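# Carry tube rack through self-closing door to desk

## Task

Move the tube rack from the counter, through the door that swings shut on its own, and set it on the desk. At the end the rack must stand upright with each tube seated all the way down in a hole, and the door must be closed. Neither the rack nor any tube may ever touch the floor, or the task fails. Either robot or both may be used. Finish by opening the gripper and backing away. A robot that topples or is left leaning fails the task.

## Robot and tools

Robots. Two identical Hello Robot Stretch 3 units, r1 and r2. Each has a two-wheel differential base (0.33 m long, 0.34 m wide, passive omni wheel at the rear), a lift riding up a mast, and a telescoping arm that sticks out to the robot's RIGHT side. The base cannot slide sideways, so the gripper is carried forward or back by driving. Turning in place pivots about the point midway between the drive wheels, 0.05 m behind the front edge; with the arm pulled in and the wrist folded, the swept circle has radius 0.28 m, larger if the wrist is unfolded and level. Robots pressing hard on each other fails the run; once two bases touch, even millimetres more of driving is a hard press. Objects touching robots do not count. Equal drive commands can differ by up to 2.5 cm per metre between robots, which matters when both carry one load. Each robot reports in its own frames, so only images, lidar_m, wrist_depth_mm and head_depth_mm reveal where robots stand relative to each other.

Frames. Base frame: origin on the floor between the drive wheels, x forward, y left, z up. hand_pose is expressed in it, at the point where closed fingertips meet; with all wrist joints at zero that frame has x up, y back along the arm toward the mast, z toward the robot's rear. Odometry frame = base frame at scene start. Heading is positive to the left, range -3.142 to 3.142.

execute_actions. Argument actions: a list holding one action, or empty (empty just returns state and images). The action is an object keyed "r1" and/or "r2". Per robot: "base" with exactly one of translate_m (metres, relative offset from where the base last reported itself, forward positive, -1 to 1) or rotate_rad (radians, relative turn, counter-clockwise positive, -3.2 to 3.2); "joints", an object of absolute targets by name; optional "contact_limits" {"arm_m": effort percent 1 to 100}, which stops the arm motion at that motor effort (negative sense when retracting) and caps its holding force until the next action. Joint ranges: lift_m 0 to 1.1 m (arm height); arm_m 0 to 0.52 m (extension); wrist_yaw_rad -1.345 to 4.42 (0 along the arm, positive toward the front, 3.0 folded over the base); wrist_pitch_rad -1.57 to 0.451 (0 level, negative tips fingers down); wrist_roll_rad -2.911 to 2.911 (0 fingers side by side); gripper_m -0.089 to 0.179 (larger is wider; real fingertip gap is 0.007 m less near closed, 0.025 m less fully open, zero below 0.007); head_pan_rad -3.953 to 1.73 (0 ahead, positive left, -1.57 faces the arm); head_tilt_rad -1.53 to 0.419 (negative down). All motions in an action start together. A robot, base or joint omitted from an action may still be driving toward an earlier target. Any unknown key or out-of-range number rejects the whole call. Optional cameras: list of r1_head_camera, r1_nav_camera, r1_wrist_camera, r2_head_camera, r2_nav_camera, r2_wrist_camera or "all"; omitted/null means all, [] none. An action runs at most 15 s. If a result reports a stop, the rest of that reply's motion calls are skipped.

wait: seconds 0 to 10; commands nothing, returns state and images. zoom_image: camera name and region [x0, y0, x1, y1] in pixels of that camera's latest full image, origin top-left, at most 504x504. finished_scene: scene = number of the current scene; irreversible, and the goal must still hold.

Result lines. base_status and joint_status: how each motion of the last accepted action ended. "done" means commanded travel completed (wheels may have slipped). "off_target": stopped short and may still push. After contact_stop, time_out or torque_fault the old target is dropped; arm or lift that hit contact_stop go slack until commanded again (a slack lift can sag under load or keep pressing). on_its_own reports uncommanded behaviour; its "held at" is a held target, not a position. motor_effort: percent of maximum, positive toward larger joint values, bracket = peak in last action; readings carry biases and noise. Positive wheel effort pushes forward. base_odometry counts wheel rotation, including slip; turned_by_wheels and turned_by_imu give rotation since the last result. base_tilt in degrees, forward and right positive, with a fixed offset of up to about 4 degrees. lidar_m: 12 distances in metres from the base origin, sector 1 straight ahead then counter-clockwise in 30-degree steps (4 left, 7 behind, 10 right); "-" nothing seen; scan plane 0.17 m above floor, range 0.15 to 12 m, blind to clear objects and own body, sees the other robot; a low lift can hide sectors 5, 6, 9, 10. wrist_depth_mm (45 to 1000) and head_depth_mm (280 to 4000, image sideways): 7x7 median depths from top-left. contact_limits line: limit in force, default, maximum.

Speed. Fast driving (0.30 m/s, 1.9 rad/s) only with lift_m below 0.30, arm_m below 0.03 and wrist_yaw_rad above 2.54; otherwise 0.10 m/s and 0.63 rad/s.

Gripper. To hold, command gripper_m smaller than the object's width; to let go, command at least 0.02 above the touch value. The reading does not prove a grasp. Over-squeezing triggers a stall guard that weakens grip; send a new value to squeeze again.

Self-collision. Fold or unfold the wrist (yaw to 3.0) only with lift_m 0.32 to 0.95, pitch -0.4, roll near 0; once folded, lift may go down to 0.25. With yaw below -0.4 keep pitch at -0.5 or lower.

Avoid. Arm pushing a rigid thing with the gripper above about 0.45 m can tip the robot, more so after a prior contact_stop or with raised limits. Driving while gripping or pushing something fixed, or snagging furniture (especially reversing), can tip it: reverse in small steps, free the gripper, and lower lift_m to about 0.2 if still leaning. Base, wrist and head never stop on contact; long hard wrist loads switch the servo off for 10 s (torque_fault). Avoid drops, slams, hard hits and loose objects falling; a brief external push may move loose items. The robot holds its last command while you compose a reply.

Each tool is called as name(argument=value, ...), one argument or row to a line, values as JSON.

## Session

execute_actions(
  actions=[],
)

Scene clock: 0.00 s.
r1.base_odometry: x=+0.000 y=+0.000 heading=+0.000 (m, m, rad; r1's odometry frame)
r1.turned_by_wheels: +0.000 (rad since the last result)
r1.turned_by_imu: +0.000 (rad since the last result)
r1.base_tilt: forward=-1.2 right=+0.5 (deg)
r1.lidar_m: 1.16 1.10 1.01 1.02 1.21 1.12 1.13 1.09 1.01 1.02 1.28 2.65
r1.head_depth_mm: 2006 2524 2548 2550 2227 2479 2496 / 1986 2645 2665 2669 2287 1074 2243 / 1974 2726 2800 2773 2350 1086 2563 / 1961 2400 2395 2385 2126 1105 2200 / 1893 2004 1951 1934 1848 1131 1129 / 1711 1684 1660 1644 1617 1332 1579 / 1476 1455 1437 1429 1412 1320 1378
r1.base_status: not commanded
r1.joint_positions: lift_m=+0.349 arm_m=+0.001 wrist_yaw_rad=+3.043 wrist_pitch_rad=-0.500 wrist_roll_rad=+0.019 gripper_m=+0.037 head_pan_rad=+0.017 head_tilt_rad=-0.003
r1.joint_status: not commanded
r1.motor_effort: left_wheel=+0 right_wheel=-1 lift_m=+43 arm_m=+0 wrist_yaw_rad=+0 wrist_pitch_rad=+5 wrist_roll_rad=+0 gripper_m=+1 head_pan_rad=-1 head_tilt_rad=+2 (%)
r1.hand_pose: x=-0.0002 y=+0.0662 z=+0.3442 quat_wxyz=(+0.210, +0.699, +0.139, +0.669) (m; r1's base frame)
r1.wrist_depth_mm: - - - - - 903 855 / - - - - - 994 930 / 905 894 944 910 928 960 944 / 731 736 755 743 756 775 768 / 618 623 - 651 663 653 658 / 551 549 - 562 - 568 565 / 500 - - - 497 494 499
r2.base_odometry: x=+0.000 y=+0.000 heading=+0.000 (m, m, rad; r2's odometry frame)
r2.turned_by_wheels: +0.000 (rad since the last result)
r2.turned_by_imu: +0.000 (rad since the last result)
r2.base_tilt: forward=-1.2 right=-0.6 (deg)
r2.lidar_m: 2.17 1.85 1.85 1.46 1.20 1.20 0.94 0.78 0.77 0.86 1.37 1.96
r2.head_depth_mm: 1778 2060 2015 2011 2017 2021 2013 / 1780 2234 2222 2215 2218 2203 2151 / 1782 2407 2452 2429 2420 2433 2314 / 1770 2597 2666 2635 2634 2617 2355 / 1770 2415 2430 2422 2399 2381 2282 / 1766 2205 2180 2172 2180 2153 2119 / 1774 2011 2005 1971 1978 1967 1943
r2.base_status: not commanded
r2.joint_positions: lift_m=+0.372 arm_m=+0.001 wrist_yaw_rad=+3.046 wrist_pitch_rad=-0.551 wrist_roll_rad=+0.018 gripper_m=+0.037 head_pan_rad=+0.019 head_tilt_rad=+0.008
r2.joint_status: not commanded
r2.motor_effort: left_wheel=+0 right_wheel=+0 lift_m=+38 arm_m=+1 wrist_yaw_rad=+0 wrist_pitch_rad=+5 wrist_roll_rad=+0 gripper_m=+0 head_pan_rad=+0 head_tilt_rad=+1 (%)
r2.hand_pose: x=-0.0015 y=+0.0589 z=+0.3560 quat_wxyz=(+0.226, +0.694, +0.158, +0.665) (m; r2's base frame)
r2.wrist_depth_mm: 948 - - - - - - / - - - - - - - / 949 953 - 937 939 910 913 / 764 773 766 753 754 750 757 / 650 648 641 642 659 633 644 / 556 559 576 578 - 551 543 / 495 - - - 474 481 483
pictures: r1_head_camera (sideways: a quarter turn clockwise sets it upright), r1_nav_camera (sideways: a quarter turn counterclockwise sets it upright), r1_wrist_camera, r2_head_camera (sideways: a quarter turn clockwise sets it upright), r2_nav_camera (sideways: a quarter turn counterclockwise sets it upright), r2_wrist_camera
Images, in order (width x height): r1_head_camera 896x504, r1_nav_camera 672x504, r1_wrist_camera 644x364, r2_head_camera 896x504, r2_nav_camera 672x504, r2_wrist_camera 644x364.

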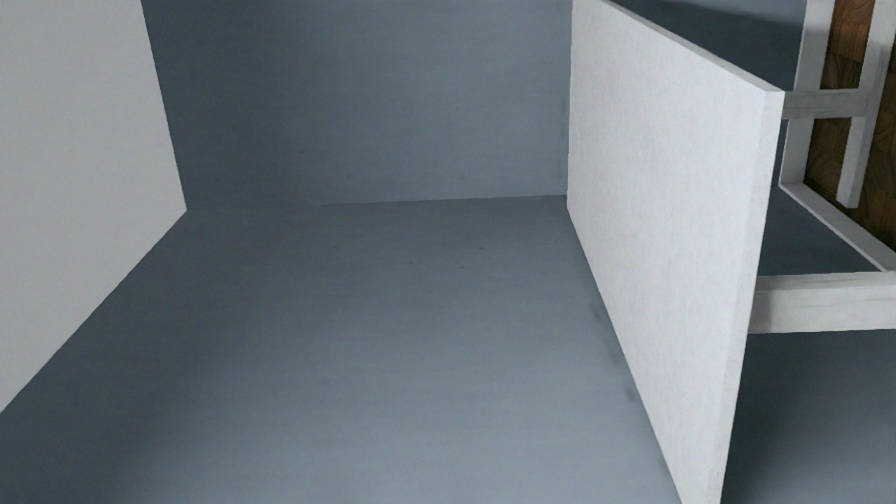

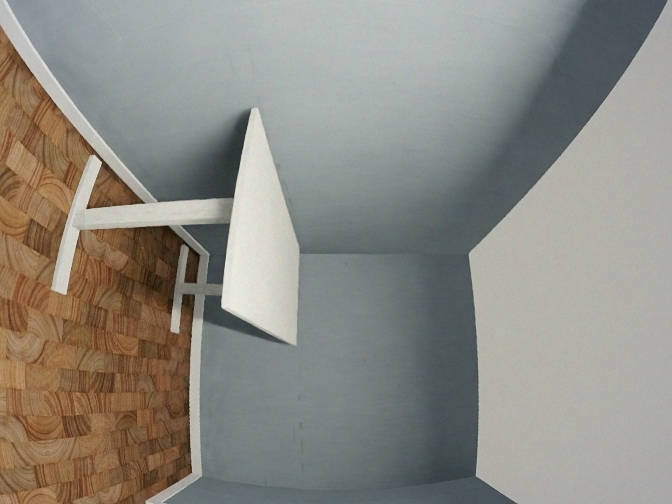

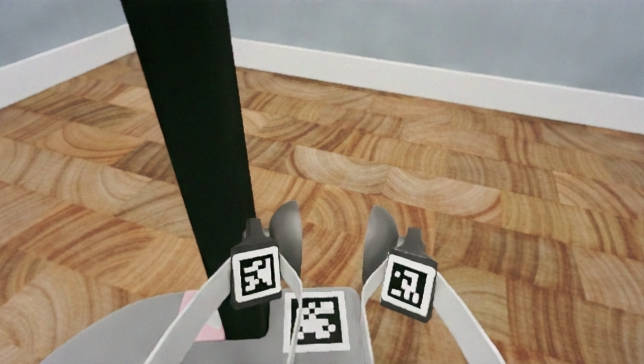

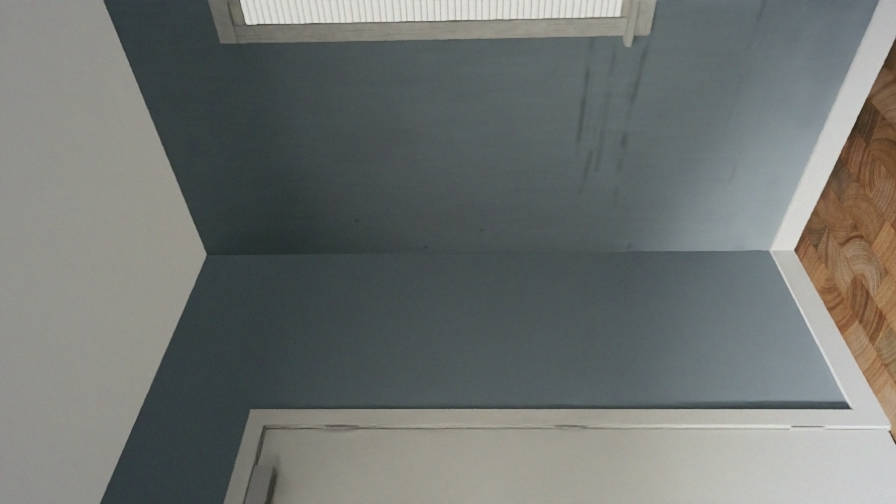

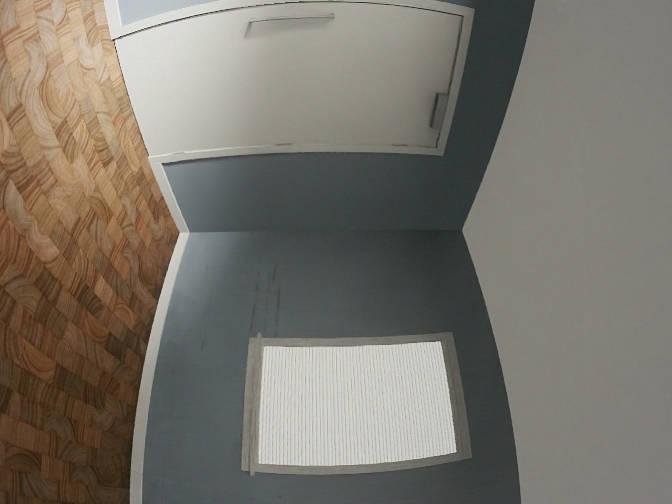

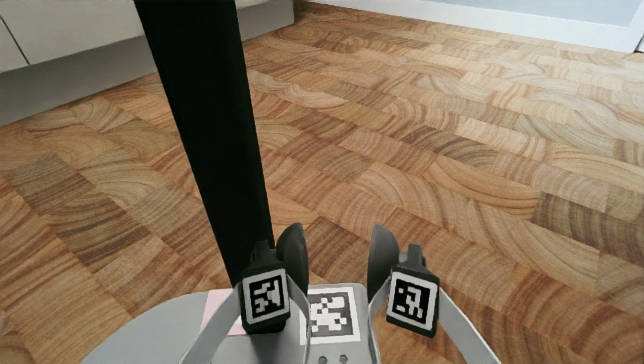

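execute_actions(
  actions=[
    {"r1": {"joints": {"head_pan_rad": -1.3, "head_tilt_rad": -0.3}}, "r2": {"joints": {"head_pan_rad": 1.7, "head_tilt_rad": -0.4}}},
  ],
  cameras=["r1_head_camera", "r1_nav_camera", "r2_head_camera", "r2_nav_camera"],
)

Scene clock: 12.37 s.
r1.base_odometry: x=+0.000 y=+0.000 heading=+0.000 (m, m, rad; r1's odometry frame)
r1.turned_by_wheels: +0.000 (rad since the last result)
r1.turned_by_imu: +0.000 (rad since the last result)
r1.base_tilt: forward=-1.2 right=+0.3 (deg)
r1.lidar_m: 1.16 1.10 1.01 1.02 1.21 1.11 1.13 1.09 1.01 1.02 1.28 2.65
r1.head_depth_mm: 928 966 1007 1054 1104 1158 1218 / 983 1030 1082 1137 1185 1256 1328 / 1058 1106 1162 1222 1293 1376 1463 / 1132 1190 1252 1324 1408 1510 1555 / 1333 1406 1490 1585 1698 1820 1668 / 1441 1535 1650 1749 1898 2003 1690 / 1597 1711 1824 1979 2097 2181 1687
r1.base_status: not commanded
r1.joint_positions: lift_m=+0.349 arm_m=+0.001 wrist_yaw_rad=+3.043 wrist_pitch_rad=-0.500 wrist_roll_rad=+0.019 gripper_m=+0.037 head_pan_rad=-1.293 head_tilt_rad=-0.296
r1.joint_status: all done
r1.motor_effort: left_wheel=+0(0) right_wheel=-1(1) lift_m=+43(42) arm_m=+0(0) wrist_yaw_rad=+1(0) wrist_pitch_rad=+5(5) wrist_roll_rad=+0(0) gripper_m=+0(1) head_pan_rad=-4(58) head_tilt_rad=-2(24) (%)
r1.hand_pose: x=-0.0002 y=+0.0662 z=+0.3442 quat_wxyz=(+0.210, +0.699, +0.139, +0.669) (m; r1's base frame)
r1.wrist_depth_mm: - - - - 969 878 835 / - - - - - 993 910 / 904 915 951 924 923 952 944 / 730 733 757 753 775 780 775 / 640 625 - 637 670 652 667 / 550 558 - 567 - 566 577 / 495 - - - 498 499 498
r2.base_odometry: x=+0.000 y=+0.000 heading=+0.000 (m, m, rad; r2's odometry frame)
r2.turned_by_wheels: +0.000 (rad since the last result)
r2.turned_by_imu: -0.001 (rad since the last result)
r2.base_tilt: forward=-1.1 right=-0.6 (deg)
r2.lidar_m: 2.18 1.85 1.85 1.46 1.20 1.20 0.94 0.78 0.77 0.86 1.37 1.96
r2.head_depth_mm: 1799 1904 2022 2144 2202 1767 1409 / 1973 2100 2240 2376 2404 1775 1412 / 2163 2324 2426 1873 2097 1791 1415 / 2095 2233 2287 1662 1813 1785 1420 / 1928 2038 2085 1500 1622 1740 1429 / 1783 1868 1922 1385 1470 1620 1455 / 1658 1757 1850 - - - -
r2.base_status: not commanded
r2.joint_positions: lift_m=+0.372 arm_m=+0.001 wrist_yaw_rad=+3.046 wrist_pitch_rad=-0.551 wrist_roll_rad=+0.018 gripper_m=+0.037 head_pan_rad=+1.693 head_tilt_rad=-0.395
r2.joint_status: all done
r2.motor_effort: left_wheel=+0(0) right_wheel=+0(0) lift_m=+38(39) arm_m=+1(1) wrist_yaw_rad=-1(0) wrist_pitch_rad=+6(6) wrist_roll_rad=+0(0) gripper_m=+1(0) head_pan_rad=+3(35) head_tilt_rad=-3(24) (%)
r2.hand_pose: x=-0.0015 y=+0.0589 z=+0.3560 quat_wxyz=(+0.226, +0.694, +0.158, +0.665) (m; r2's base frame)
r2.wrist_depth_mm: 939 - - - - - - / - - - - - - - / 952 943 - 945 946 933 930 / 774 764 770 760 766 764 748 / 657 647 629 632 653 632 643 / 560 559 573 580 - 546 547 / 493 - - - 469 482 478
pictures: r1_head_camera (sideways: a quarter turn clockwise sets it upright), r1_nav_camera (sideways: a quarter turn counterclockwise sets it upright), r2_head_camera (sideways: a quarter turn clockwise sets it upright), r2_nav_camera (sideways: a quarter turn counterclockwise sets it upright)
Images, in order (width x height): r1_head_camera 896x504, r1_nav_camera 672x504, r2_head_camera 896x504, r2_nav_camera 672x504.

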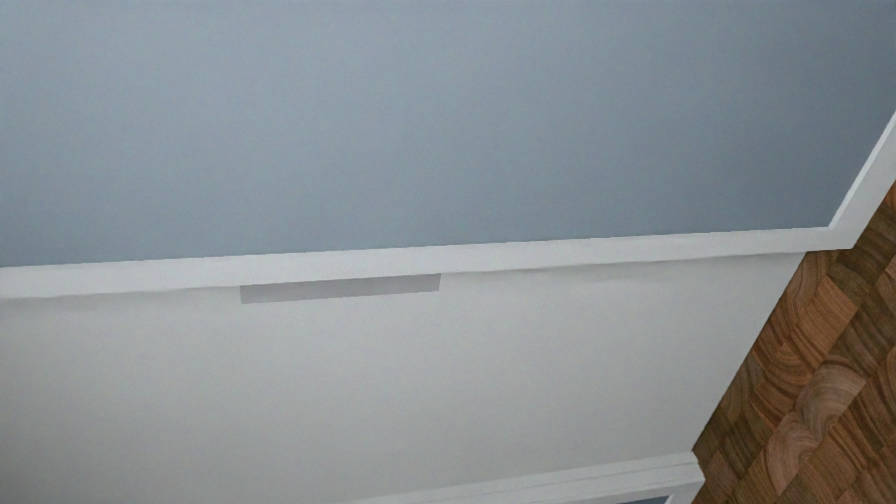

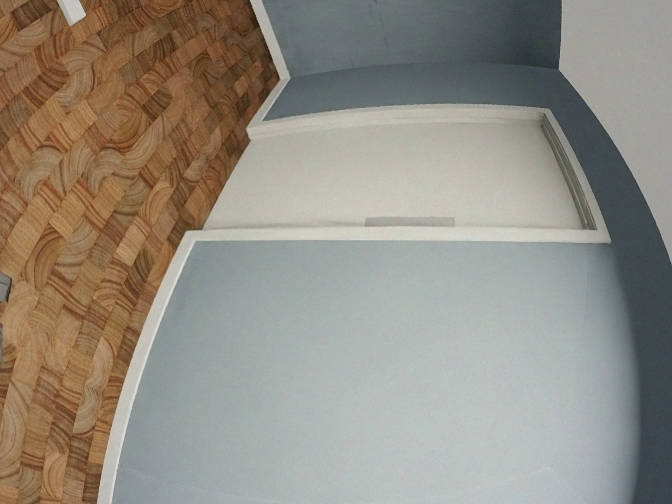

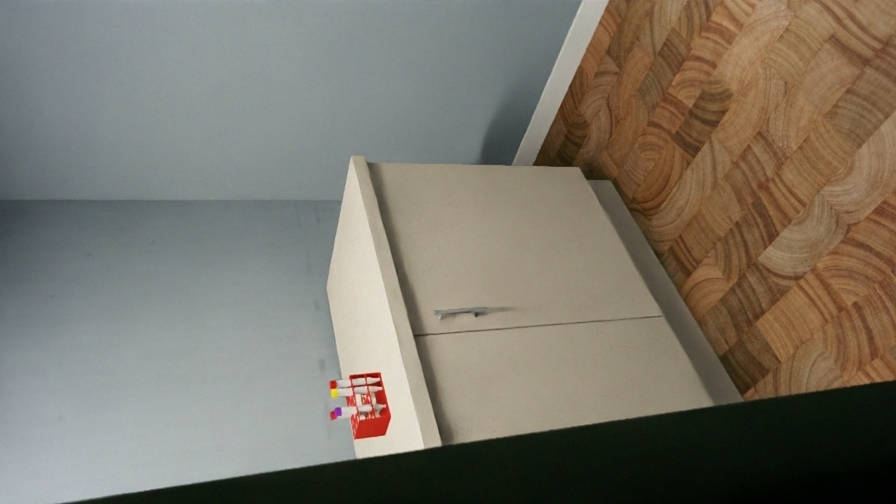

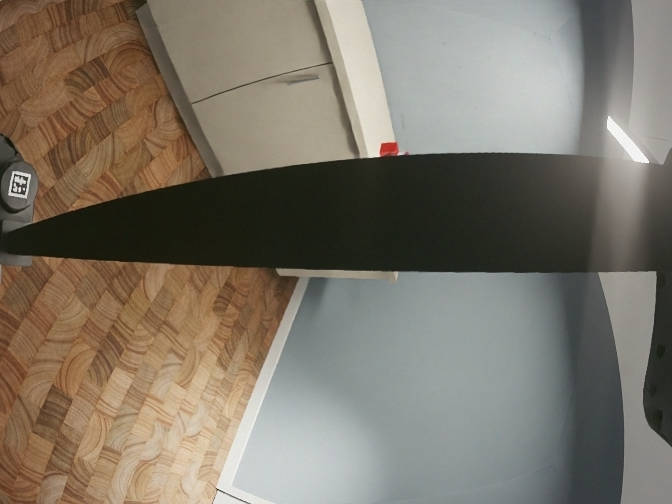

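zoom_image(
  camera="r2_head_camera",
  region=[300, 350, 420, 460],
)

Region (300, 350, 420, 460) of r2_head_camera's 896x504 image, scaled by 4.200, with more detail than that image has; it fills the top 462 rows of this view, and the rest is white.

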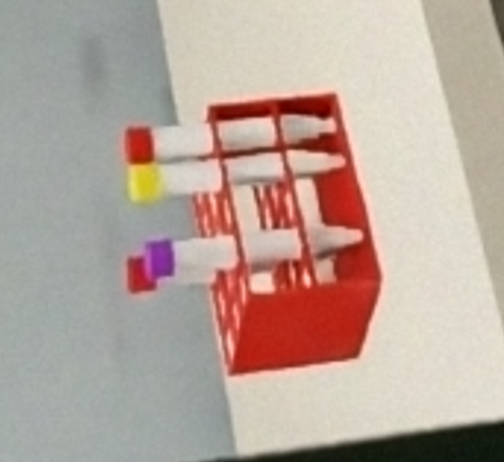

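execute_actions(
  actions=[
    {"r1": {"base": {"rotate_rad": -0.98}, "joints": {"lift_m": 0.285, "wrist_pitch_rad": -0.4, "gripper_m": 0.005, "head_pan_rad": -0.3, "head_tilt_rad": -0.5}}, "r2": {"base": {"rotate_rad": -1.538}, "joints": {"lift_m": 0.285, "wrist_pitch_rad": -0.4, "head_pan_rad": -2.3, "head_tilt_rad": -0.5}}},
  ],
  cameras=["r1_head_camera", "r2_head_camera"],
)

Scene clock: 134.97 s.
r1.base_odometry: x=+0.000 y=+0.000 heading=-0.980 (m, m, rad; r1's odometry frame)
r1.turned_by_wheels: -0.980 (rad since the last result)
r1.turned_by_imu: -0.990 (rad since the last result)
r1.base_tilt: forward=-1.2 right=+0.4 (deg)
r1.lidar_m: 1.34 2.64 1.17 1.07 1.02 1.04 1.18 1.12 1.14 1.06 1.01 1.04
r1.head_depth_mm: 903 968 1035 1117 1219 1327 1370 / 962 1034 1116 1209 1333 1469 1371 / 1032 1114 1206 1322 1464 1576 1384 / 1097 1191 1307 1438 1630 1664 1383 / 1301 1409 1557 1739 1933 1701 1396 / 1405 1541 1728 1936 2088 1714 1407 / 1543 1714 1938 2138 2206 1721 1413
r1.base_status: done
r1.joint_positions: lift_m=+0.285 arm_m=+0.001 wrist_yaw_rad=+3.043 wrist_pitch_rad=-0.421 wrist_roll_rad=+0.019 gripper_m=+0.005 head_pan_rad=-0.307 head_tilt_rad=-0.494
r1.joint_status: all done
r1.motor_effort: left_wheel=+3(12) right_wheel=-3(6) lift_m=+27(34) arm_m=+0(0) wrist_yaw_rad=+1(0) wrist_pitch_rad=+8(6) wrist_roll_rad=+0(0) gripper_m=+0(77) head_pan_rad=+5(61) head_tilt_rad=-2(19) (%)
r1.hand_pose: x=+0.0008 y=+0.0768 z=+0.2975 quat_wxyz=(+0.183, +0.704, +0.112, +0.677) (m; r1's base frame)
r1.wrist_depth_mm: 805 872 - - - - - / 835 912 - - - - - / 842 901 948 962 953 974 - / 720 709 719 733 777 768 768 / 574 587 619 - 611 624 624 / 500 524 - - 531 526 530 / - - - - 450 456 466
r2.base_odometry: x=+0.000 y=+0.000 heading=-1.538 (m, m, rad; r2's odometry frame)
r2.turned_by_wheels: -1.538 (rad since the last result)
r2.turned_by_imu: -1.558 (rad since the last result)
r2.base_tilt: forward=-1.2 right=-0.6 (deg)
r2.lidar_m: 0.88 1.46 1.96 2.18 1.85 1.85 1.42 1.20 1.20 0.92 0.78 0.77
r2.head_depth_mm: 1519 1649 1403 1288 1431 1559 1310 / 1527 1667 1419 1301 1448 1559 1322 / 1527 1655 1439 1301 1452 1564 1321 / 1539 1672 1461 1310 1461 1563 1320 / 1543 1682 1485 1319 1474 1578 1324 / 1545 1679 1769 1343 1905 1635 1324 / 1552 1686 1830 1994 1937 1651 1342
r2.base_status: done
r2.joint_positions: lift_m=+0.285 arm_m=+0.001 wrist_yaw_rad=+3.046 wrist_pitch_rad=-0.420 wrist_roll_rad=+0.018 gripper_m=+0.037 head_pan_rad=-2.293 head_tilt_rad=-0.494
r2.joint_status: all done
r2.motor_effort: left_wheel=+2(8) right_wheel=-3(11) lift_m=+23(30) arm_m=+0(1) wrist_yaw_rad=+0(0) wrist_pitch_rad=+10(14) wrist_roll_rad=+0(0) gripper_m=+0(1) head_pan_rad=-2(33) head_tilt_rad=-3(12) (%)
r2.hand_pose: x=+0.0002 y=+0.0772 z=+0.2976 quat_wxyz=(+0.182, +0.704, +0.113, +0.678) (m; r2's base frame)
r2.wrist_depth_mm: - - - - - - - / - - - - - - - / - - - - - - - / 778 777 - 762 771 762 755 / 626 616 - 623 635 607 616 / 522 524 - 533 - 512 510 / 459 - - - 431 440 441
pictures: r1_head_camera (sideways: a quarter turn clockwise sets it upright), r2_head_camera (sideways: a quarter turn clockwise sets it upright)
Images, in order (width x height): r1_head_camera 896x504, r2_head_camera 896x504.

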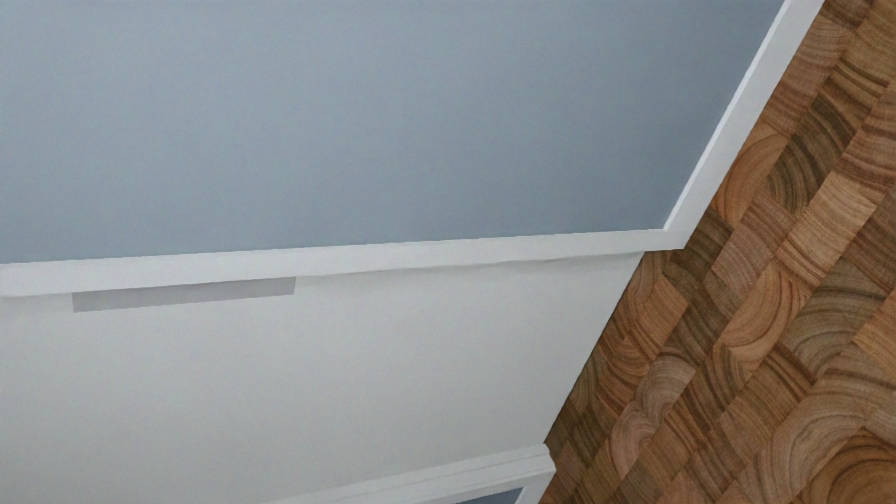

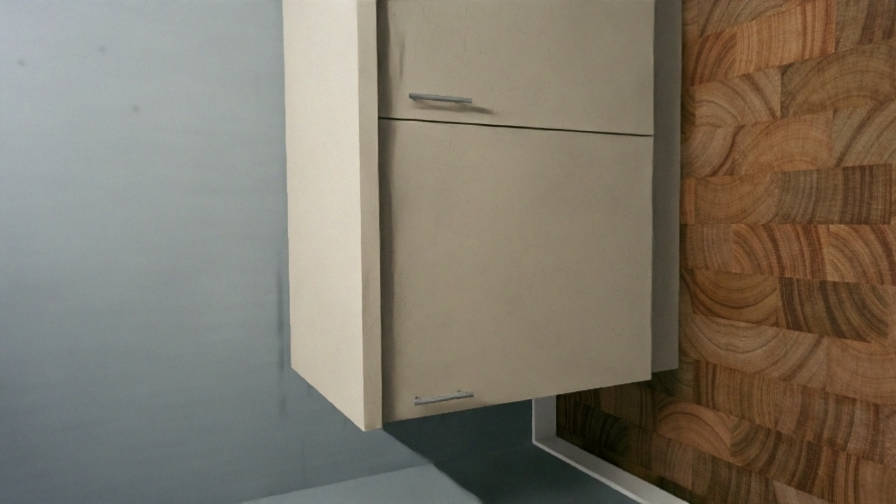

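execute_actions(
  actions=[
    {"r1": {"base": {"translate_m": 1.0}, "joints": {"head_pan_rad": -0.6, "head_tilt_rad": -0.8}}, "r2": {"base": {"translate_m": -0.955}, "joints": {"head_tilt_rad": -0.6}}},
  ],
  cameras=["r1_head_camera", "r1_nav_camera", "r2_head_camera"],
)

Scene clock: 151.13 s.
r1.base_odometry: x=+0.557 y=-0.830 heading=-0.980 (m, m, rad; r1's odometry frame)
r1.turned_by_wheels: +0.000 (rad since the last result)
r1.turned_by_imu: +0.001 (rad since the last result)
r1.base_tilt: forward=-1.1 right=+0.5 (deg)
r1.lidar_m: 0.73 1.51 1.81 1.65 1.56 1.60 2.06 1.95 0.70 0.49 0.45 0.56
r1.head_depth_mm: 420 419 465 531 636 794 1031 / 459 515 584 668 761 892 1115 / 477 537 615 724 876 1113 1185 / 496 563 649 766 943 1210 1189 / 515 586 682 818 1012 1288 1191 / 537 615 720 872 1099 1343 1201 / 559 646 761 935 1198 1382 1214
r1.base_status: done
r1.joint_positions: lift_m=+0.285 arm_m=+0.001 wrist_yaw_rad=+3.043 wrist_pitch_rad=-0.420 wrist_roll_rad=+0.019 gripper_m=+0.005 head_pan_rad=-0.593 head_tilt_rad=-0.790
r1.joint_status: all done
r1.motor_effort: left_wheel=+3(14) right_wheel=-3(5) lift_m=+28(27) arm_m=+0(0) wrist_yaw_rad=+0(0) wrist_pitch_rad=+8(8) wrist_roll_rad=+0(0) gripper_m=+0(0) head_pan_rad=-4(35) head_tilt_rad=-4(23) (%)
r1.hand_pose: x=+0.0009 y=+0.0769 z=+0.2977 quat_wxyz=(+0.183, +0.704, +0.112, +0.677) (m; r1's base frame)
r1.wrist_depth_mm: - - - - - - - / - - - - - - - / 897 905 923 933 987 977 983 / 708 730 733 720 753 757 772 / 591 601 597 - 624 640 622 / 508 524 - - 534 530 530 / - - - - 447 454 467
r2.base_odometry: x=-0.032 y=+0.954 heading=-1.538 (m, m, rad; r2's odometry frame)
r2.turned_by_wheels: +0.000 (rad since the last result)
r2.turned_by_imu: -0.003 (rad since the last result)
r2.base_tilt: forward=-1.1 right=-0.5 (deg)
r2.lidar_m: 1.66 2.61 2.50 1.37 1.15 1.15 0.66 0.55 0.55 0.63 1.04 1.47
r2.head_depth_mm: 956 1051 1024 702 686 805 972 / 961 1056 1036 710 692 813 981 / 963 1060 803 714 698 819 992 / 963 1063 1061 721 701 824 998 / 969 1073 1074 723 706 828 1006 / 974 1077 1088 730 710 833 1012 / 979 1078 1096 738 715 842 1018
r2.base_status: done
r2.joint_positions: lift_m=+0.285 arm_m=+0.001 wrist_yaw_rad=+3.046 wrist_pitch_rad=-0.420 wrist_roll_rad=+0.018 gripper_m=+0.037 head_pan_rad=-2.293 head_tilt_rad=-0.593
r2.joint_status: all done
r2.motor_effort: left_wheel=+2(3) right_wheel=-3(10) lift_m=+24(24) arm_m=+1(1) wrist_yaw_rad=-1(1) wrist_pitch_rad=+10(11) wrist_roll_rad=+0(0) gripper_m=+0(1) head_pan_rad=-2(3) head_tilt_rad=-3(14) (%)
r2.hand_pose: x=+0.0002 y=+0.0773 z=+0.2978 quat_wxyz=(+0.182, +0.704, +0.113, +0.678) (m; r2's base frame)
r2.wrist_depth_mm: 892 982 - - - - - / 926 - - - - - - / 936 - - - - - - / 777 786 - 773 783 755 765 / 626 619 - 620 643 611 614 / 520 519 - 532 - 516 511 / 459 - - - 429 444 441
pictures: r1_head_camera (sideways: a quarter turn clockwise sets it upright), r1_nav_camera (sideways: a quarter turn counterclockwise sets it upright), r2_head_camera (sideways: a quarter turn clockwise sets it upright)
Images, in order (width x height): r1_head_camera 896x504, r1_nav_camera 672x504, r2_head_camera 896x504.

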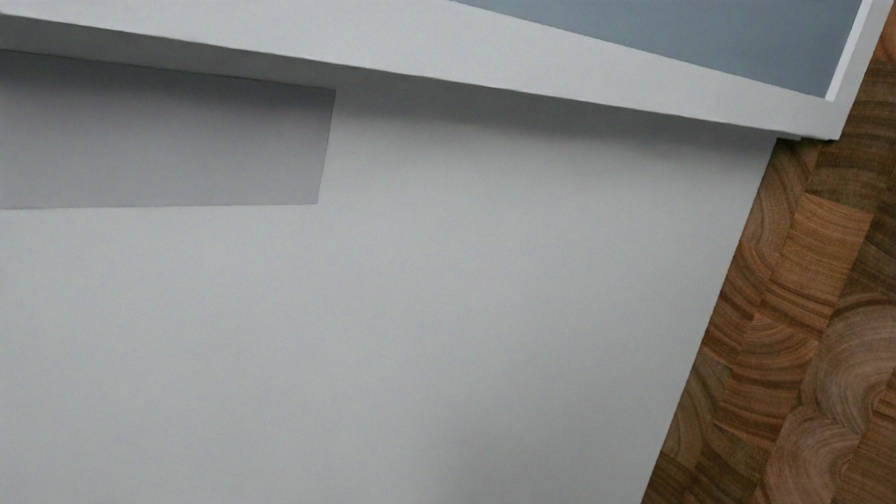

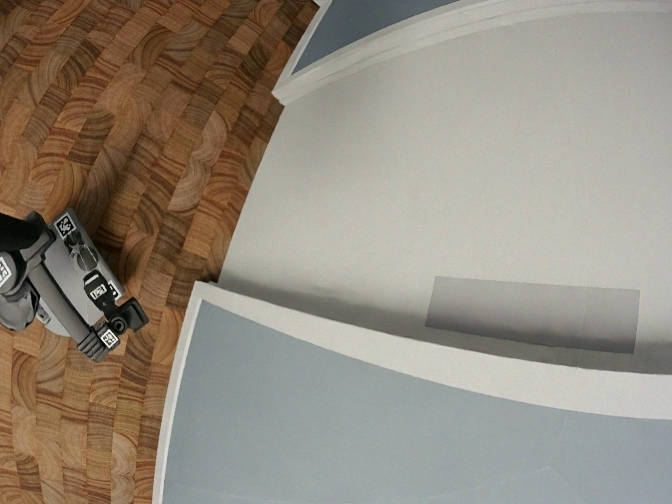

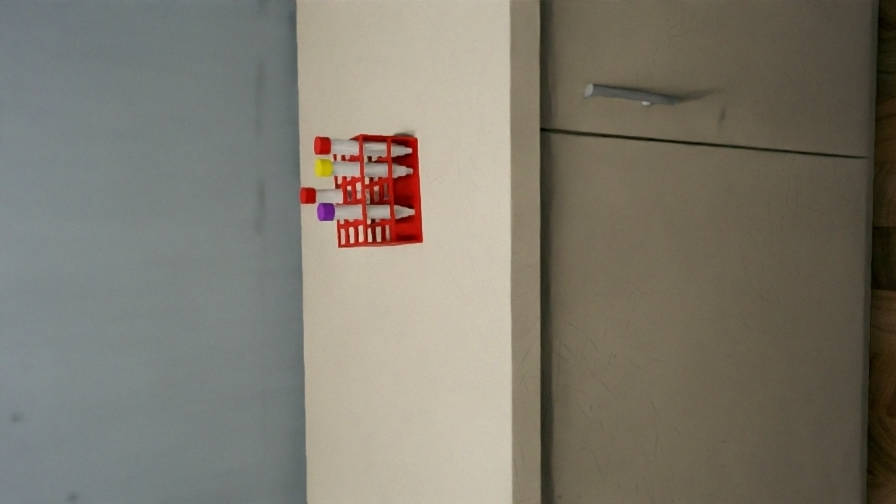

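execute_actions(
  actions=[
    {"r1": {"base": {"translate_m": 0.42}, "joints": {"head_pan_rad": -1.0, "head_tilt_rad": -1.0}}, "r2": {"base": {"rotate_rad": -0.74}, "joints": {"lift_m": 0.55, "head_pan_rad": -1.57}}},
  ],
  cameras=["r2_head_camera"],
)

execute_actions(
  actions=[
    {"r1": {"base": {"rotate_rad": -0.985}, "joints": {"lift_m": 0.32, "head_pan_rad": 0.0, "head_tilt_rad": -1.1}}, "r2": {"joints": {"lift_m": 0.85, "wrist_yaw_rad": 0.0}}},
  ],
  cameras=["r1_nav_camera", "r2_head_camera", "r2_wrist_camera"],
)

Scene clock: 188.83 s.
r1.base_odometry: x=+0.791 y=-1.179 heading=-0.980 (m, m, rad; r1's odometry frame)
r1.turned_by_wheels: +0.000 (rad since the last result)
r1.turned_by_imu: +0.001 (rad since the last result)
r1.base_tilt: forward=-1.1 right=+0.5 (deg)
r1.lidar_m: 0.42 0.72 1.50 1.72 1.34 1.84 2.41 1.15 0.36 0.33 0.32 0.32
r1.head_depth_mm: 285 317 383 483 657 973 1124 / 284 316 382 481 652 1015 1151 / - 315 381 479 648 1003 1148 / - 314 378 476 645 995 1134 / - 313 377 474 640 983 1135 / - 312 376 472 637 973 1146 / - 311 374 471 633 969 1150
r1.base_status: done
r1.joint_positions: lift_m=+0.285 arm_m=+0.001 wrist_yaw_rad=+3.043 wrist_pitch_rad=-0.420 wrist_roll_rad=+0.019 gripper_m=+0.005 head_pan_rad=-0.993 head_tilt_rad=-0.988
r1.joint_status: all done
r1.motor_effort: left_wheel=+4(14) right_wheel=-3(5) lift_m=+28(28) arm_m=+0(0) wrist_yaw_rad=+1(0) wrist_pitch_rad=+7(7) wrist_roll_rad=+0(0) gripper_m=-1(1) head_pan_rad=-4(39) head_tilt_rad=-6(22) (%)
r1.hand_pose: x=+0.0009 y=+0.0769 z=+0.2977 quat_wxyz=(+0.183, +0.704, +0.112, +0.677) (m; r1's base frame)
r1.wrist_depth_mm: - - - - - - - / - - - - - - - / 886 912 952 936 991 990 992 / 728 731 747 737 745 757 771 / 599 600 613 - 617 629 633 / 505 534 - - 530 529 531 / - - - - 458 459 461
r2.base_odometry: x=-0.032 y=+0.954 heading=-2.278 (m, m, rad; r2's odometry frame)
r2.turned_by_wheels: -0.740 (rad since the last result)
r2.turned_by_imu: -0.751 (rad since the last result)
r2.base_tilt: forward=-1.2 right=-0.5 (deg)
r2.lidar_m: 1.47 1.53 2.10 2.60 1.62 1.19 1.15 0.78 0.57 0.55 0.57 0.79
r2.head_depth_mm: 958 1054 1026 701 690 808 977 / 958 1058 1038 708 691 810 982 / 958 1060 783 713 693 812 986 / 966 1058 1059 719 694 815 985 / 967 1066 1076 724 696 817 990 / 966 1065 1082 731 699 819 993 / 968 1069 1097 736 702 823 998
r2.base_status: done
r2.joint_positions: lift_m=+0.550 arm_m=+0.001 wrist_yaw_rad=+3.046 wrist_pitch_rad=-0.419 wrist_roll_rad=+0.018 gripper_m=+0.037 head_pan_rad=-1.577 head_tilt_rad=-0.593
r2.joint_status: all done
r2.motor_effort: left_wheel=+2(6) right_wheel=-3(11) lift_m=+52(50) arm_m=+1(0) wrist_yaw_rad=+0(1) wrist_pitch_rad=+10(11) wrist_roll_rad=+0(0) gripper_m=+0(1) head_pan_rad=+2(29) head_tilt_rad=-4(3) (%)
r2.hand_pose: x=+0.0002 y=+0.0773 z=+0.5619 quat_wxyz=(+0.181, +0.704, +0.113, +0.678) (m; r2's base frame)
r2.wrist_depth_mm: - - - - - - - / - - - - - - - / - - - - - - - / - - - - - - - / - - - - - - - / 856 868 842 864 - 839 834 / 726 734 - 731 713 722 727
pictures: r2_head_camera (sideways: a quarter turn clockwise sets it upright)
Images, in order (width x height): r2_head_camera 896x504.

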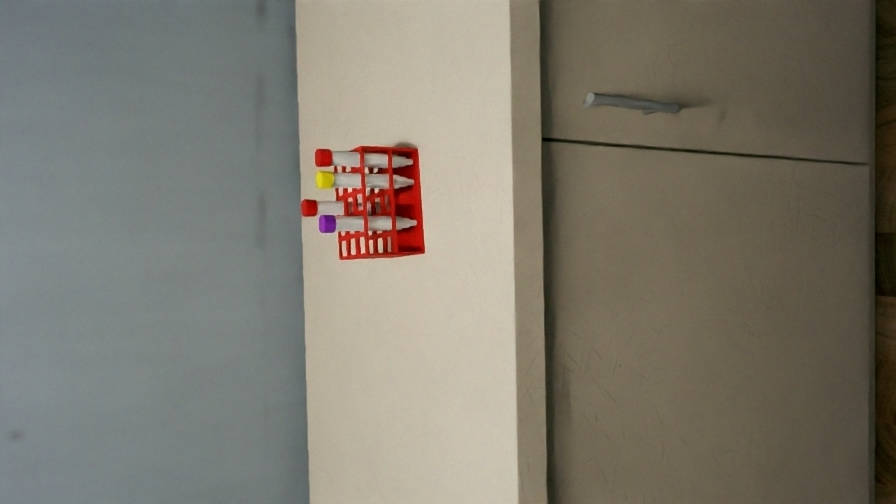

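Scene clock: 192.40 s.
r1.base_odometry: x=+0.791 y=-1.179 heading=-1.964 (m, m, rad; r1's odometry frame)
r1.turned_by_wheels: -0.985 (rad since the last result)
r1.turned_by_imu: -0.996 (rad since the last result)
r1.base_tilt: forward=-1.1 right=+0.6 (deg)
r1.lidar_m: 0.32 0.33 0.45 0.95 1.52 1.72 1.34 1.85 2.38 0.89 0.36 0.33
r1.head_depth_mm: 295 342 426 568 845 1161 1129 / 295 341 424 564 841 1191 1128 / 294 339 423 560 830 1198 1135 / 293 338 421 557 827 1204 1144 / 292 337 419 553 816 1211 1136 / 291 336 417 551 814 1220 1134 / 294 335 415 547 805 1211 1139
r1.base_status: done
r1.joint_positions: lift_m=+0.320 arm_m=+0.001 wrist_yaw_rad=+3.043 wrist_pitch_rad=-0.420 wrist_roll_rad=+0.019 gripper_m=+0.005 head_pan_rad=-0.007 head_tilt_rad=-1.087
r1.joint_status: all done
r1.motor_effort: left_wheel=+3(11) right_wheel=-3(7) lift_m=+57(57) arm_m=+0(0) wrist_yaw_rad=+0(0) wrist_pitch_rad=+7(7) wrist_roll_rad=+0(0) gripper_m=-1(1) head_pan_rad=+4(60) head_tilt_rad=-6(16) (%)
r1.hand_pose: x=+0.0009 y=+0.0769 z=+0.3318 quat_wxyz=(+0.183, +0.704, +0.112, +0.677) (m; r1's base frame)
r1.wrist_depth_mm: - - - - 788 559 391 / - - - - 732 566 390 / - 946 - - 779 570 392 / 771 779 801 805 831 560 391 / 640 645 664 - 678 568 393 / 545 558 - - 578 545 391 / 481 - - - 492 494 393
r2.base_odometry: x=-0.032 y=+0.954 heading=-2.278 (m, m, rad; r2's odometry frame)
r2.turned_by_wheels: +0.000 (rad since the last result)
r2.turned_by_imu: -0.001 (rad since the last result)
r2.base_tilt: forward=-1.2 right=-0.5 (deg)
r2.lidar_m: 1.47 1.53 2.11 2.61 1.62 1.20 1.15 0.78 0.57 0.55 0.57 0.79
r2.head_depth_mm: 957 1056 1025 702 688 810 - / 958 1058 1035 707 690 810 924 / 960 1060 784 713 694 773 - / 964 1067 1057 720 695 798 987 / 963 1066 1074 725 695 817 990 / 967 1066 1085 731 701 822 991 / 968 1068 1096 736 701 822 995
r2.base_status: not commanded
r2.joint_positions: lift_m=+0.849 arm_m=+0.001 wrist_yaw_rad=+0.002 wrist_pitch_rad=-0.419 wrist_roll_rad=+0.018 gripper_m=+0.037 head_pan_rad=-1.577 head_tilt_rad=-0.593
r2.joint_status: all done
r2.motor_effort: left_wheel=+2(2) right_wheel=-3(3) lift_m=+52(52) arm_m=+0(0) wrist_yaw_rad=-3(5) wrist_pitch_rad=+10(10) wrist_roll_rad=+0(0) gripper_m=+0(0) head_pan_rad=+2(3) head_tilt_rad=-3(3) (%)
r2.hand_pose: x=-0.0210 y=-0.3701 z=+0.8619 quat_wxyz=(+0.686, +0.147, -0.697, -0.148) (m; r2's base frame)
r2.wrist_depth_mm: 521 515 506 459 421 491 490 / 294 292 288 285 283 278 277 / 342 337 336 329 325 321 317 / 378 371 370 362 352 352 347 / 424 417 412 404 392 394 384 / 484 475 468 457 - 443 434 / 562 551 543 527 529 503 495
pictures: r1_nav_camera (sideways: a quarter turn counterclockwise sets it upright), r2_head_camera (sideways: a quarter turn clockwise sets it upright), r2_wrist_camera
Images, in order (width x height): r1_nav_camera 672x504, r2_head_camera 896x504, r2_wrist_camera 644x364.

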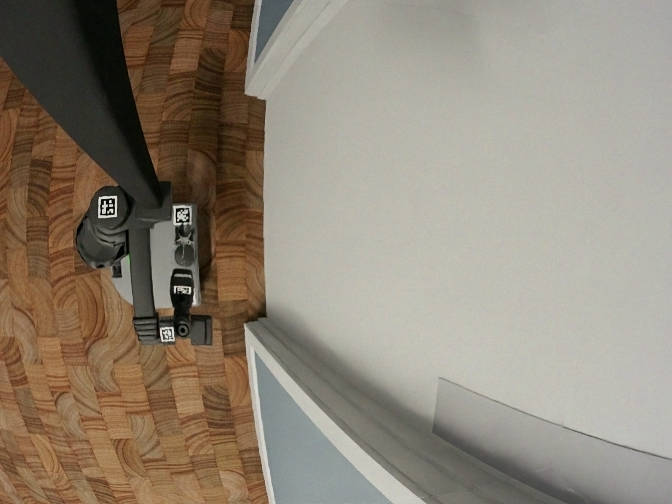

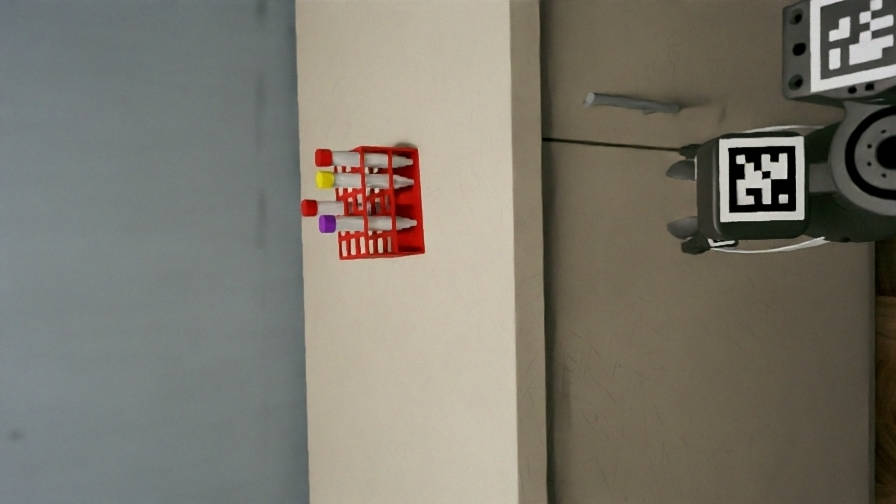

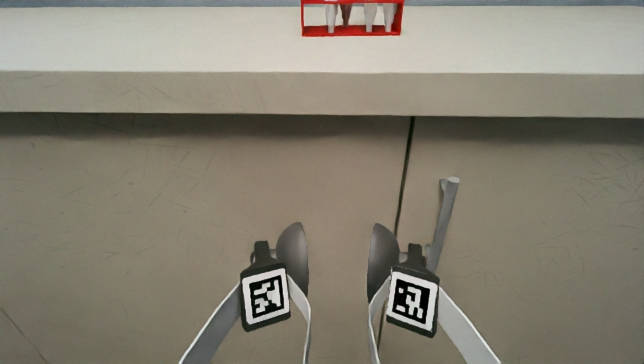

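execute_actions(
  actions=[
    {"r1": {"base": {"rotate_rad": 0.25}}, "r2": {"joints": {"wrist_pitch_rad": 0.02, "wrist_roll_rad": 0.0, "gripper_m": 0.179, "head_tilt_rad": -0.7}}},
  ],
  cameras=["r2_head_camera", "r2_wrist_camera"],
)

Scene clock: 235.67 s.
r1.base_odometry: x=+0.791 y=-1.179 heading=-1.715 (m, m, rad; r1's odometry frame)
r1.turned_by_wheels: +0.250 (rad since the last result)
r1.turned_by_imu: +0.253 (rad since the last result)
r1.base_tilt: forward=-1.2 right=+0.6 (deg)
r1.lidar_m: 0.31 0.36 0.63 1.46 1.69 1.79 1.35 2.07 2.30 0.47 0.36 0.31
r1.head_depth_mm: 288 324 397 513 727 1153 1133 / 292 333 411 536 771 1174 1128 / 295 343 426 561 825 1189 1140 / 299 352 442 589 882 1214 1137 / 302 363 457 618 957 1228 1139 / 308 374 476 652 1039 1236 1130 / 316 386 494 688 1129 1236 1141
r1.base_status: done
r1.joint_positions: lift_m=+0.320 arm_m=+0.001 wrist_yaw_rad=+3.043 wrist_pitch_rad=-0.420 wrist_roll_rad=+0.019 gripper_m=+0.005 head_pan_rad=-0.007 head_tilt_rad=-1.087
r1.joint_status: not commanded
r1.motor_effort: left_wheel=-4(8) right_wheel=+1(3) lift_m=+57(57) arm_m=+0(0) wrist_yaw_rad=+0(0) wrist_pitch_rad=+7(7) wrist_roll_rad=+0(0) gripper_m=-1(1) head_pan_rad=+5(4) head_tilt_rad=-6(7) (%)
r1.hand_pose: x=+0.0009 y=+0.0769 z=+0.3318 quat_wxyz=(+0.183, +0.704, +0.112, +0.677) (m; r1's base frame)
r1.wrist_depth_mm: - - - - - 768 548 / - - - - - 700 548 / 942 995 - - - 710 534 / 772 780 783 800 815 745 511 / 645 657 659 - 671 682 497 / 549 550 - - 576 574 486 / 484 - - - 492 495 474
r2.base_odometry: x=-0.032 y=+0.954 heading=-2.278 (m, m, rad; r2's odometry frame)
r2.turned_by_wheels: +0.000 (rad since the last result)
r2.turned_by_imu: -0.001 (rad since the last result)
r2.base_tilt: forward=-1.1 right=-0.6 (deg)
r2.lidar_m: 1.47 1.53 2.11 2.60 1.62 1.19 1.15 0.78 0.57 0.55 0.57 0.79
r2.head_depth_mm: 966 1062 810 652 768 885 - / 967 1067 818 658 768 902 - / 968 1069 742 662 741 - - / 971 1068 762 668 752 956 1170 / 970 1070 844 671 795 955 1170 / 974 1072 853 679 775 960 1179 / 973 1082 860 685 776 962 1181
r2.base_status: not commanded
r2.joint_positions: lift_m=+0.849 arm_m=+0.001 wrist_yaw_rad=+0.002 wrist_pitch_rad=-0.003 wrist_roll_rad=+0.005 gripper_m=+0.179 head_pan_rad=-1.577 head_tilt_rad=-0.691
r2.joint_status: all done
r2.motor_effort: left_wheel=+2(2) right_wheel=-3(3) lift_m=+53(52) arm_m=+0(1) wrist_yaw_rad=-4(3) wrist_pitch_rad=+12(13) wrist_roll_rad=-1(1) gripper_m=+1(97) head_pan_rad=+3(2) head_tilt_rad=-4(14) (%)
r2.hand_pose: x=-0.0208 y=-0.4020 z=+0.9632 quat_wxyz=(+0.706, +0.002, -0.709, -0.001) (m; r2's base frame)
r2.wrist_depth_mm: 900 898 889 872 872 837 851 / 939 918 920 898 898 879 858 / 960 951 935 918 909 901 879 / 657 685 695 601 639 797 818 / 344 384 355 362 367 379 381 / 345 314 310 307 305 300 293 / 356 351 345 340 335 331 -
pictures: r2_head_camera (sideways: a quarter turn clockwise sets it upright), r2_wrist_camera
Images, in order (width x height): r2_head_camera 896x504, r2_wrist_camera 644x364.

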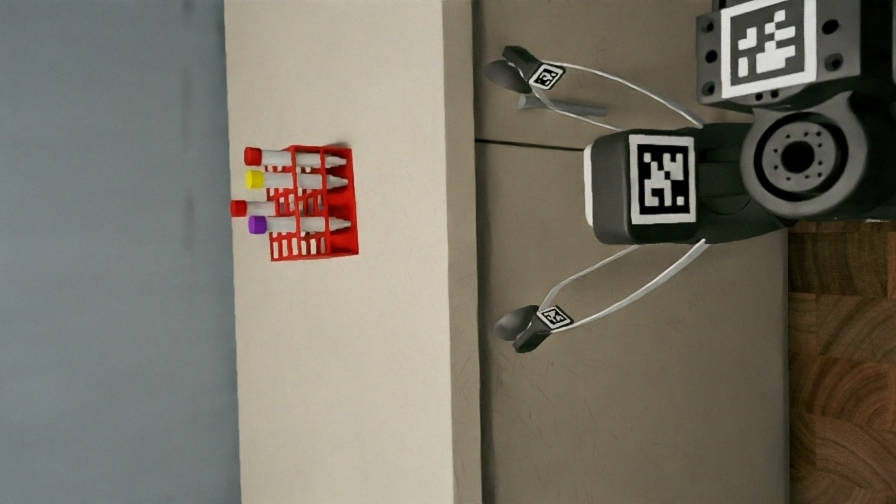

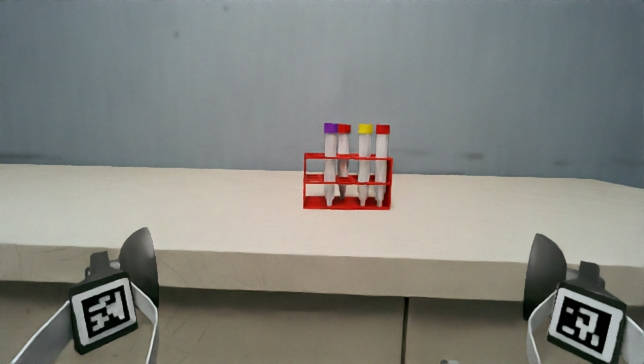

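execute_actions(
  actions=[
    {"r1": {"base": {"translate_m": 0.19}}, "r2": {"base": {"translate_m": -0.012}, "joints": {"arm_m": 0.24, "lift_m": 0.835}}},
  ],
  cameras=["r1_nav_camera", "r2_head_camera", "r2_wrist_camera"],
)

Scene clock: 274.87 s.
r1.base_odometry: x=+0.764 y=-1.367 heading=-1.715 (m, m, rad; r1's odometry frame)
r1.turned_by_wheels: +0.000 (rad since the last result)
r1.turned_by_imu: +0.000 (rad since the last result)
r1.base_tilt: forward=-1.2 right=+0.5 (deg)
r1.lidar_m: - 0.15 0.26 1.41 1.63 1.97 1.53 2.28 2.35 0.27 0.15 -
r1.head_depth_mm: - - - - - 411 833 / - - - - 301 457 1105 / - - - - 313 515 1124 / - - - - 326 590 1145 / - - - - 340 692 1140 / - - - - 355 836 1131 / - - - - 375 1054 1137
r1.base_status: done
r1.joint_positions: lift_m=+0.320 arm_m=+0.001 wrist_yaw_rad=+3.043 wrist_pitch_rad=-0.420 wrist_roll_rad=+0.019 gripper_m=+0.005 head_pan_rad=-0.007 head_tilt_rad=-1.087
r1.joint_status: not commanded
r1.motor_effort: left_wheel=-4(7) right_wheel=+1(4) lift_m=+57(57) arm_m=+0(0) wrist_yaw_rad=+0(0) wrist_pitch_rad=+7(7) wrist_roll_rad=+0(0) gripper_m=-1(0) head_pan_rad=+4(4) head_tilt_rad=-7(7) (%)
r1.hand_pose: x=+0.0009 y=+0.0769 z=+0.3318 quat_wxyz=(+0.183, +0.704, +0.112, +0.677) (m; r1's base frame)
r1.wrist_depth_mm: - - - - - 438 238 / - - - - 636 412 228 / 985 987 - - 703 389 222 / 775 792 796 784 759 365 215 / 647 646 666 - 671 348 207 / 553 551 - - 557 328 200 / 483 - - - 486 313 195
r2.base_odometry: x=-0.024 y=+0.964 heading=-2.277 (m, m, rad; r2's odometry frame)
r2.turned_by_wheels: +0.000 (rad since the last result)
r2.turned_by_imu: -0.001 (rad since the last result)
r2.base_tilt: forward=-1.1 right=-0.4 (deg)
r2.lidar_m: 1.49 1.54 2.12 2.60 1.61 1.18 1.14 0.78 0.57 0.55 0.57 0.79
r2.head_depth_mm: 964 1061 810 652 - 944 1152 / 968 1061 820 - 790 950 1160 / 969 1065 755 - 792 946 1160 / 967 1063 759 675 772 953 1164 / 973 1067 846 672 775 955 1171 / 975 1072 851 677 775 957 1172 / 974 1087 860 684 779 963 1183
r2.base_status: done
r2.joint_positions: lift_m=+0.835 arm_m=+0.240 wrist_yaw_rad=+0.001 wrist_pitch_rad=-0.002 wrist_roll_rad=+0.004 gripper_m=+0.179 head_pan_rad=-1.577 head_tilt_rad=-0.691
r2.joint_status: all done
r2.motor_effort: left_wheel=+2(4) right_wheel=-3(10) lift_m=+23(47) arm_m=+7(9) wrist_yaw_rad=-2(4) wrist_pitch_rad=+12(12) wrist_roll_rad=-1(1) gripper_m=+0(1) head_pan_rad=+1(3) head_tilt_rad=-4(5) (%)
r2.hand_pose: x=-0.0211 y=-0.6407 z=+0.9496 quat_wxyz=(+0.706, +0.001, -0.708, -0.001) (m; r2's base frame)
r2.wrist_depth_mm: 675 662 658 644 640 635 624 / 678 681 670 666 652 648 639 / 693 699 683 680 240 662 657 / 568 587 514 286 238 662 666 / 301 334 283 278 247 329 336 / 203 206 207 210 213 215 235 / - 148 156 158 159 160 -
pictures: r1_nav_camera (sideways: a quarter turn counterclockwise sets it upright), r2_head_camera (sideways: a quarter turn clockwise sets it upright), r2_wrist_camera
Images, in order (width x height): r1_nav_camera 672x504, r2_head_camera 896x504, r2_wrist_camera 644x364.

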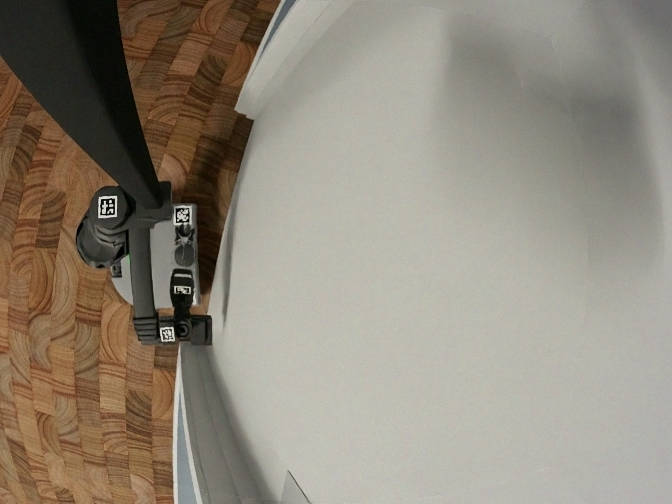

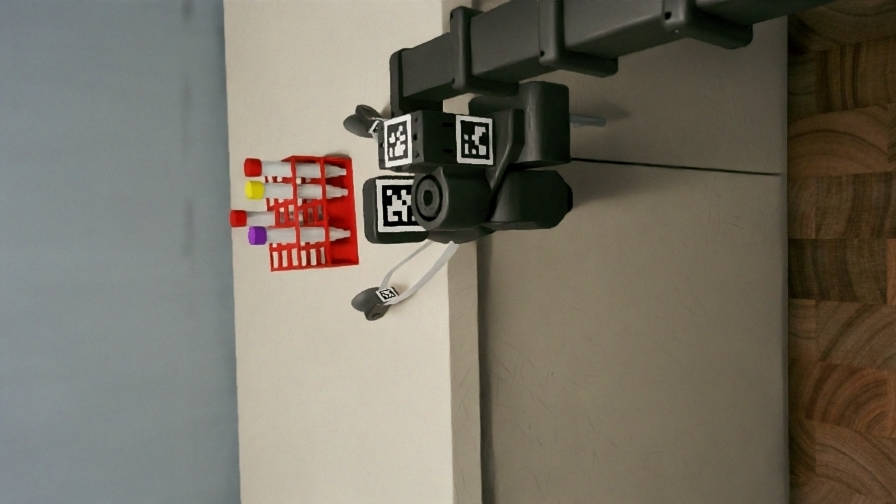

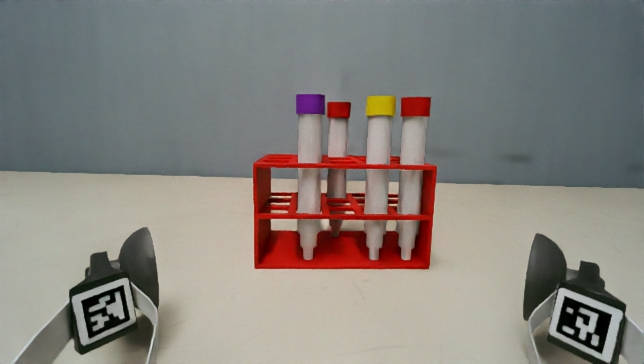

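zoom_image(
  camera="r2_wrist_camera",
  region=[230, 80, 460, 290],
)

Region (230, 80, 460, 290) of r2_wrist_camera's 644x364 image, scaled by 2.191; it fills the top 460 rows of this view, and the rest is white.

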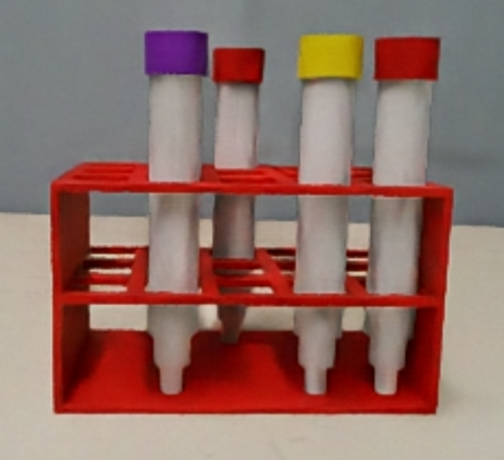

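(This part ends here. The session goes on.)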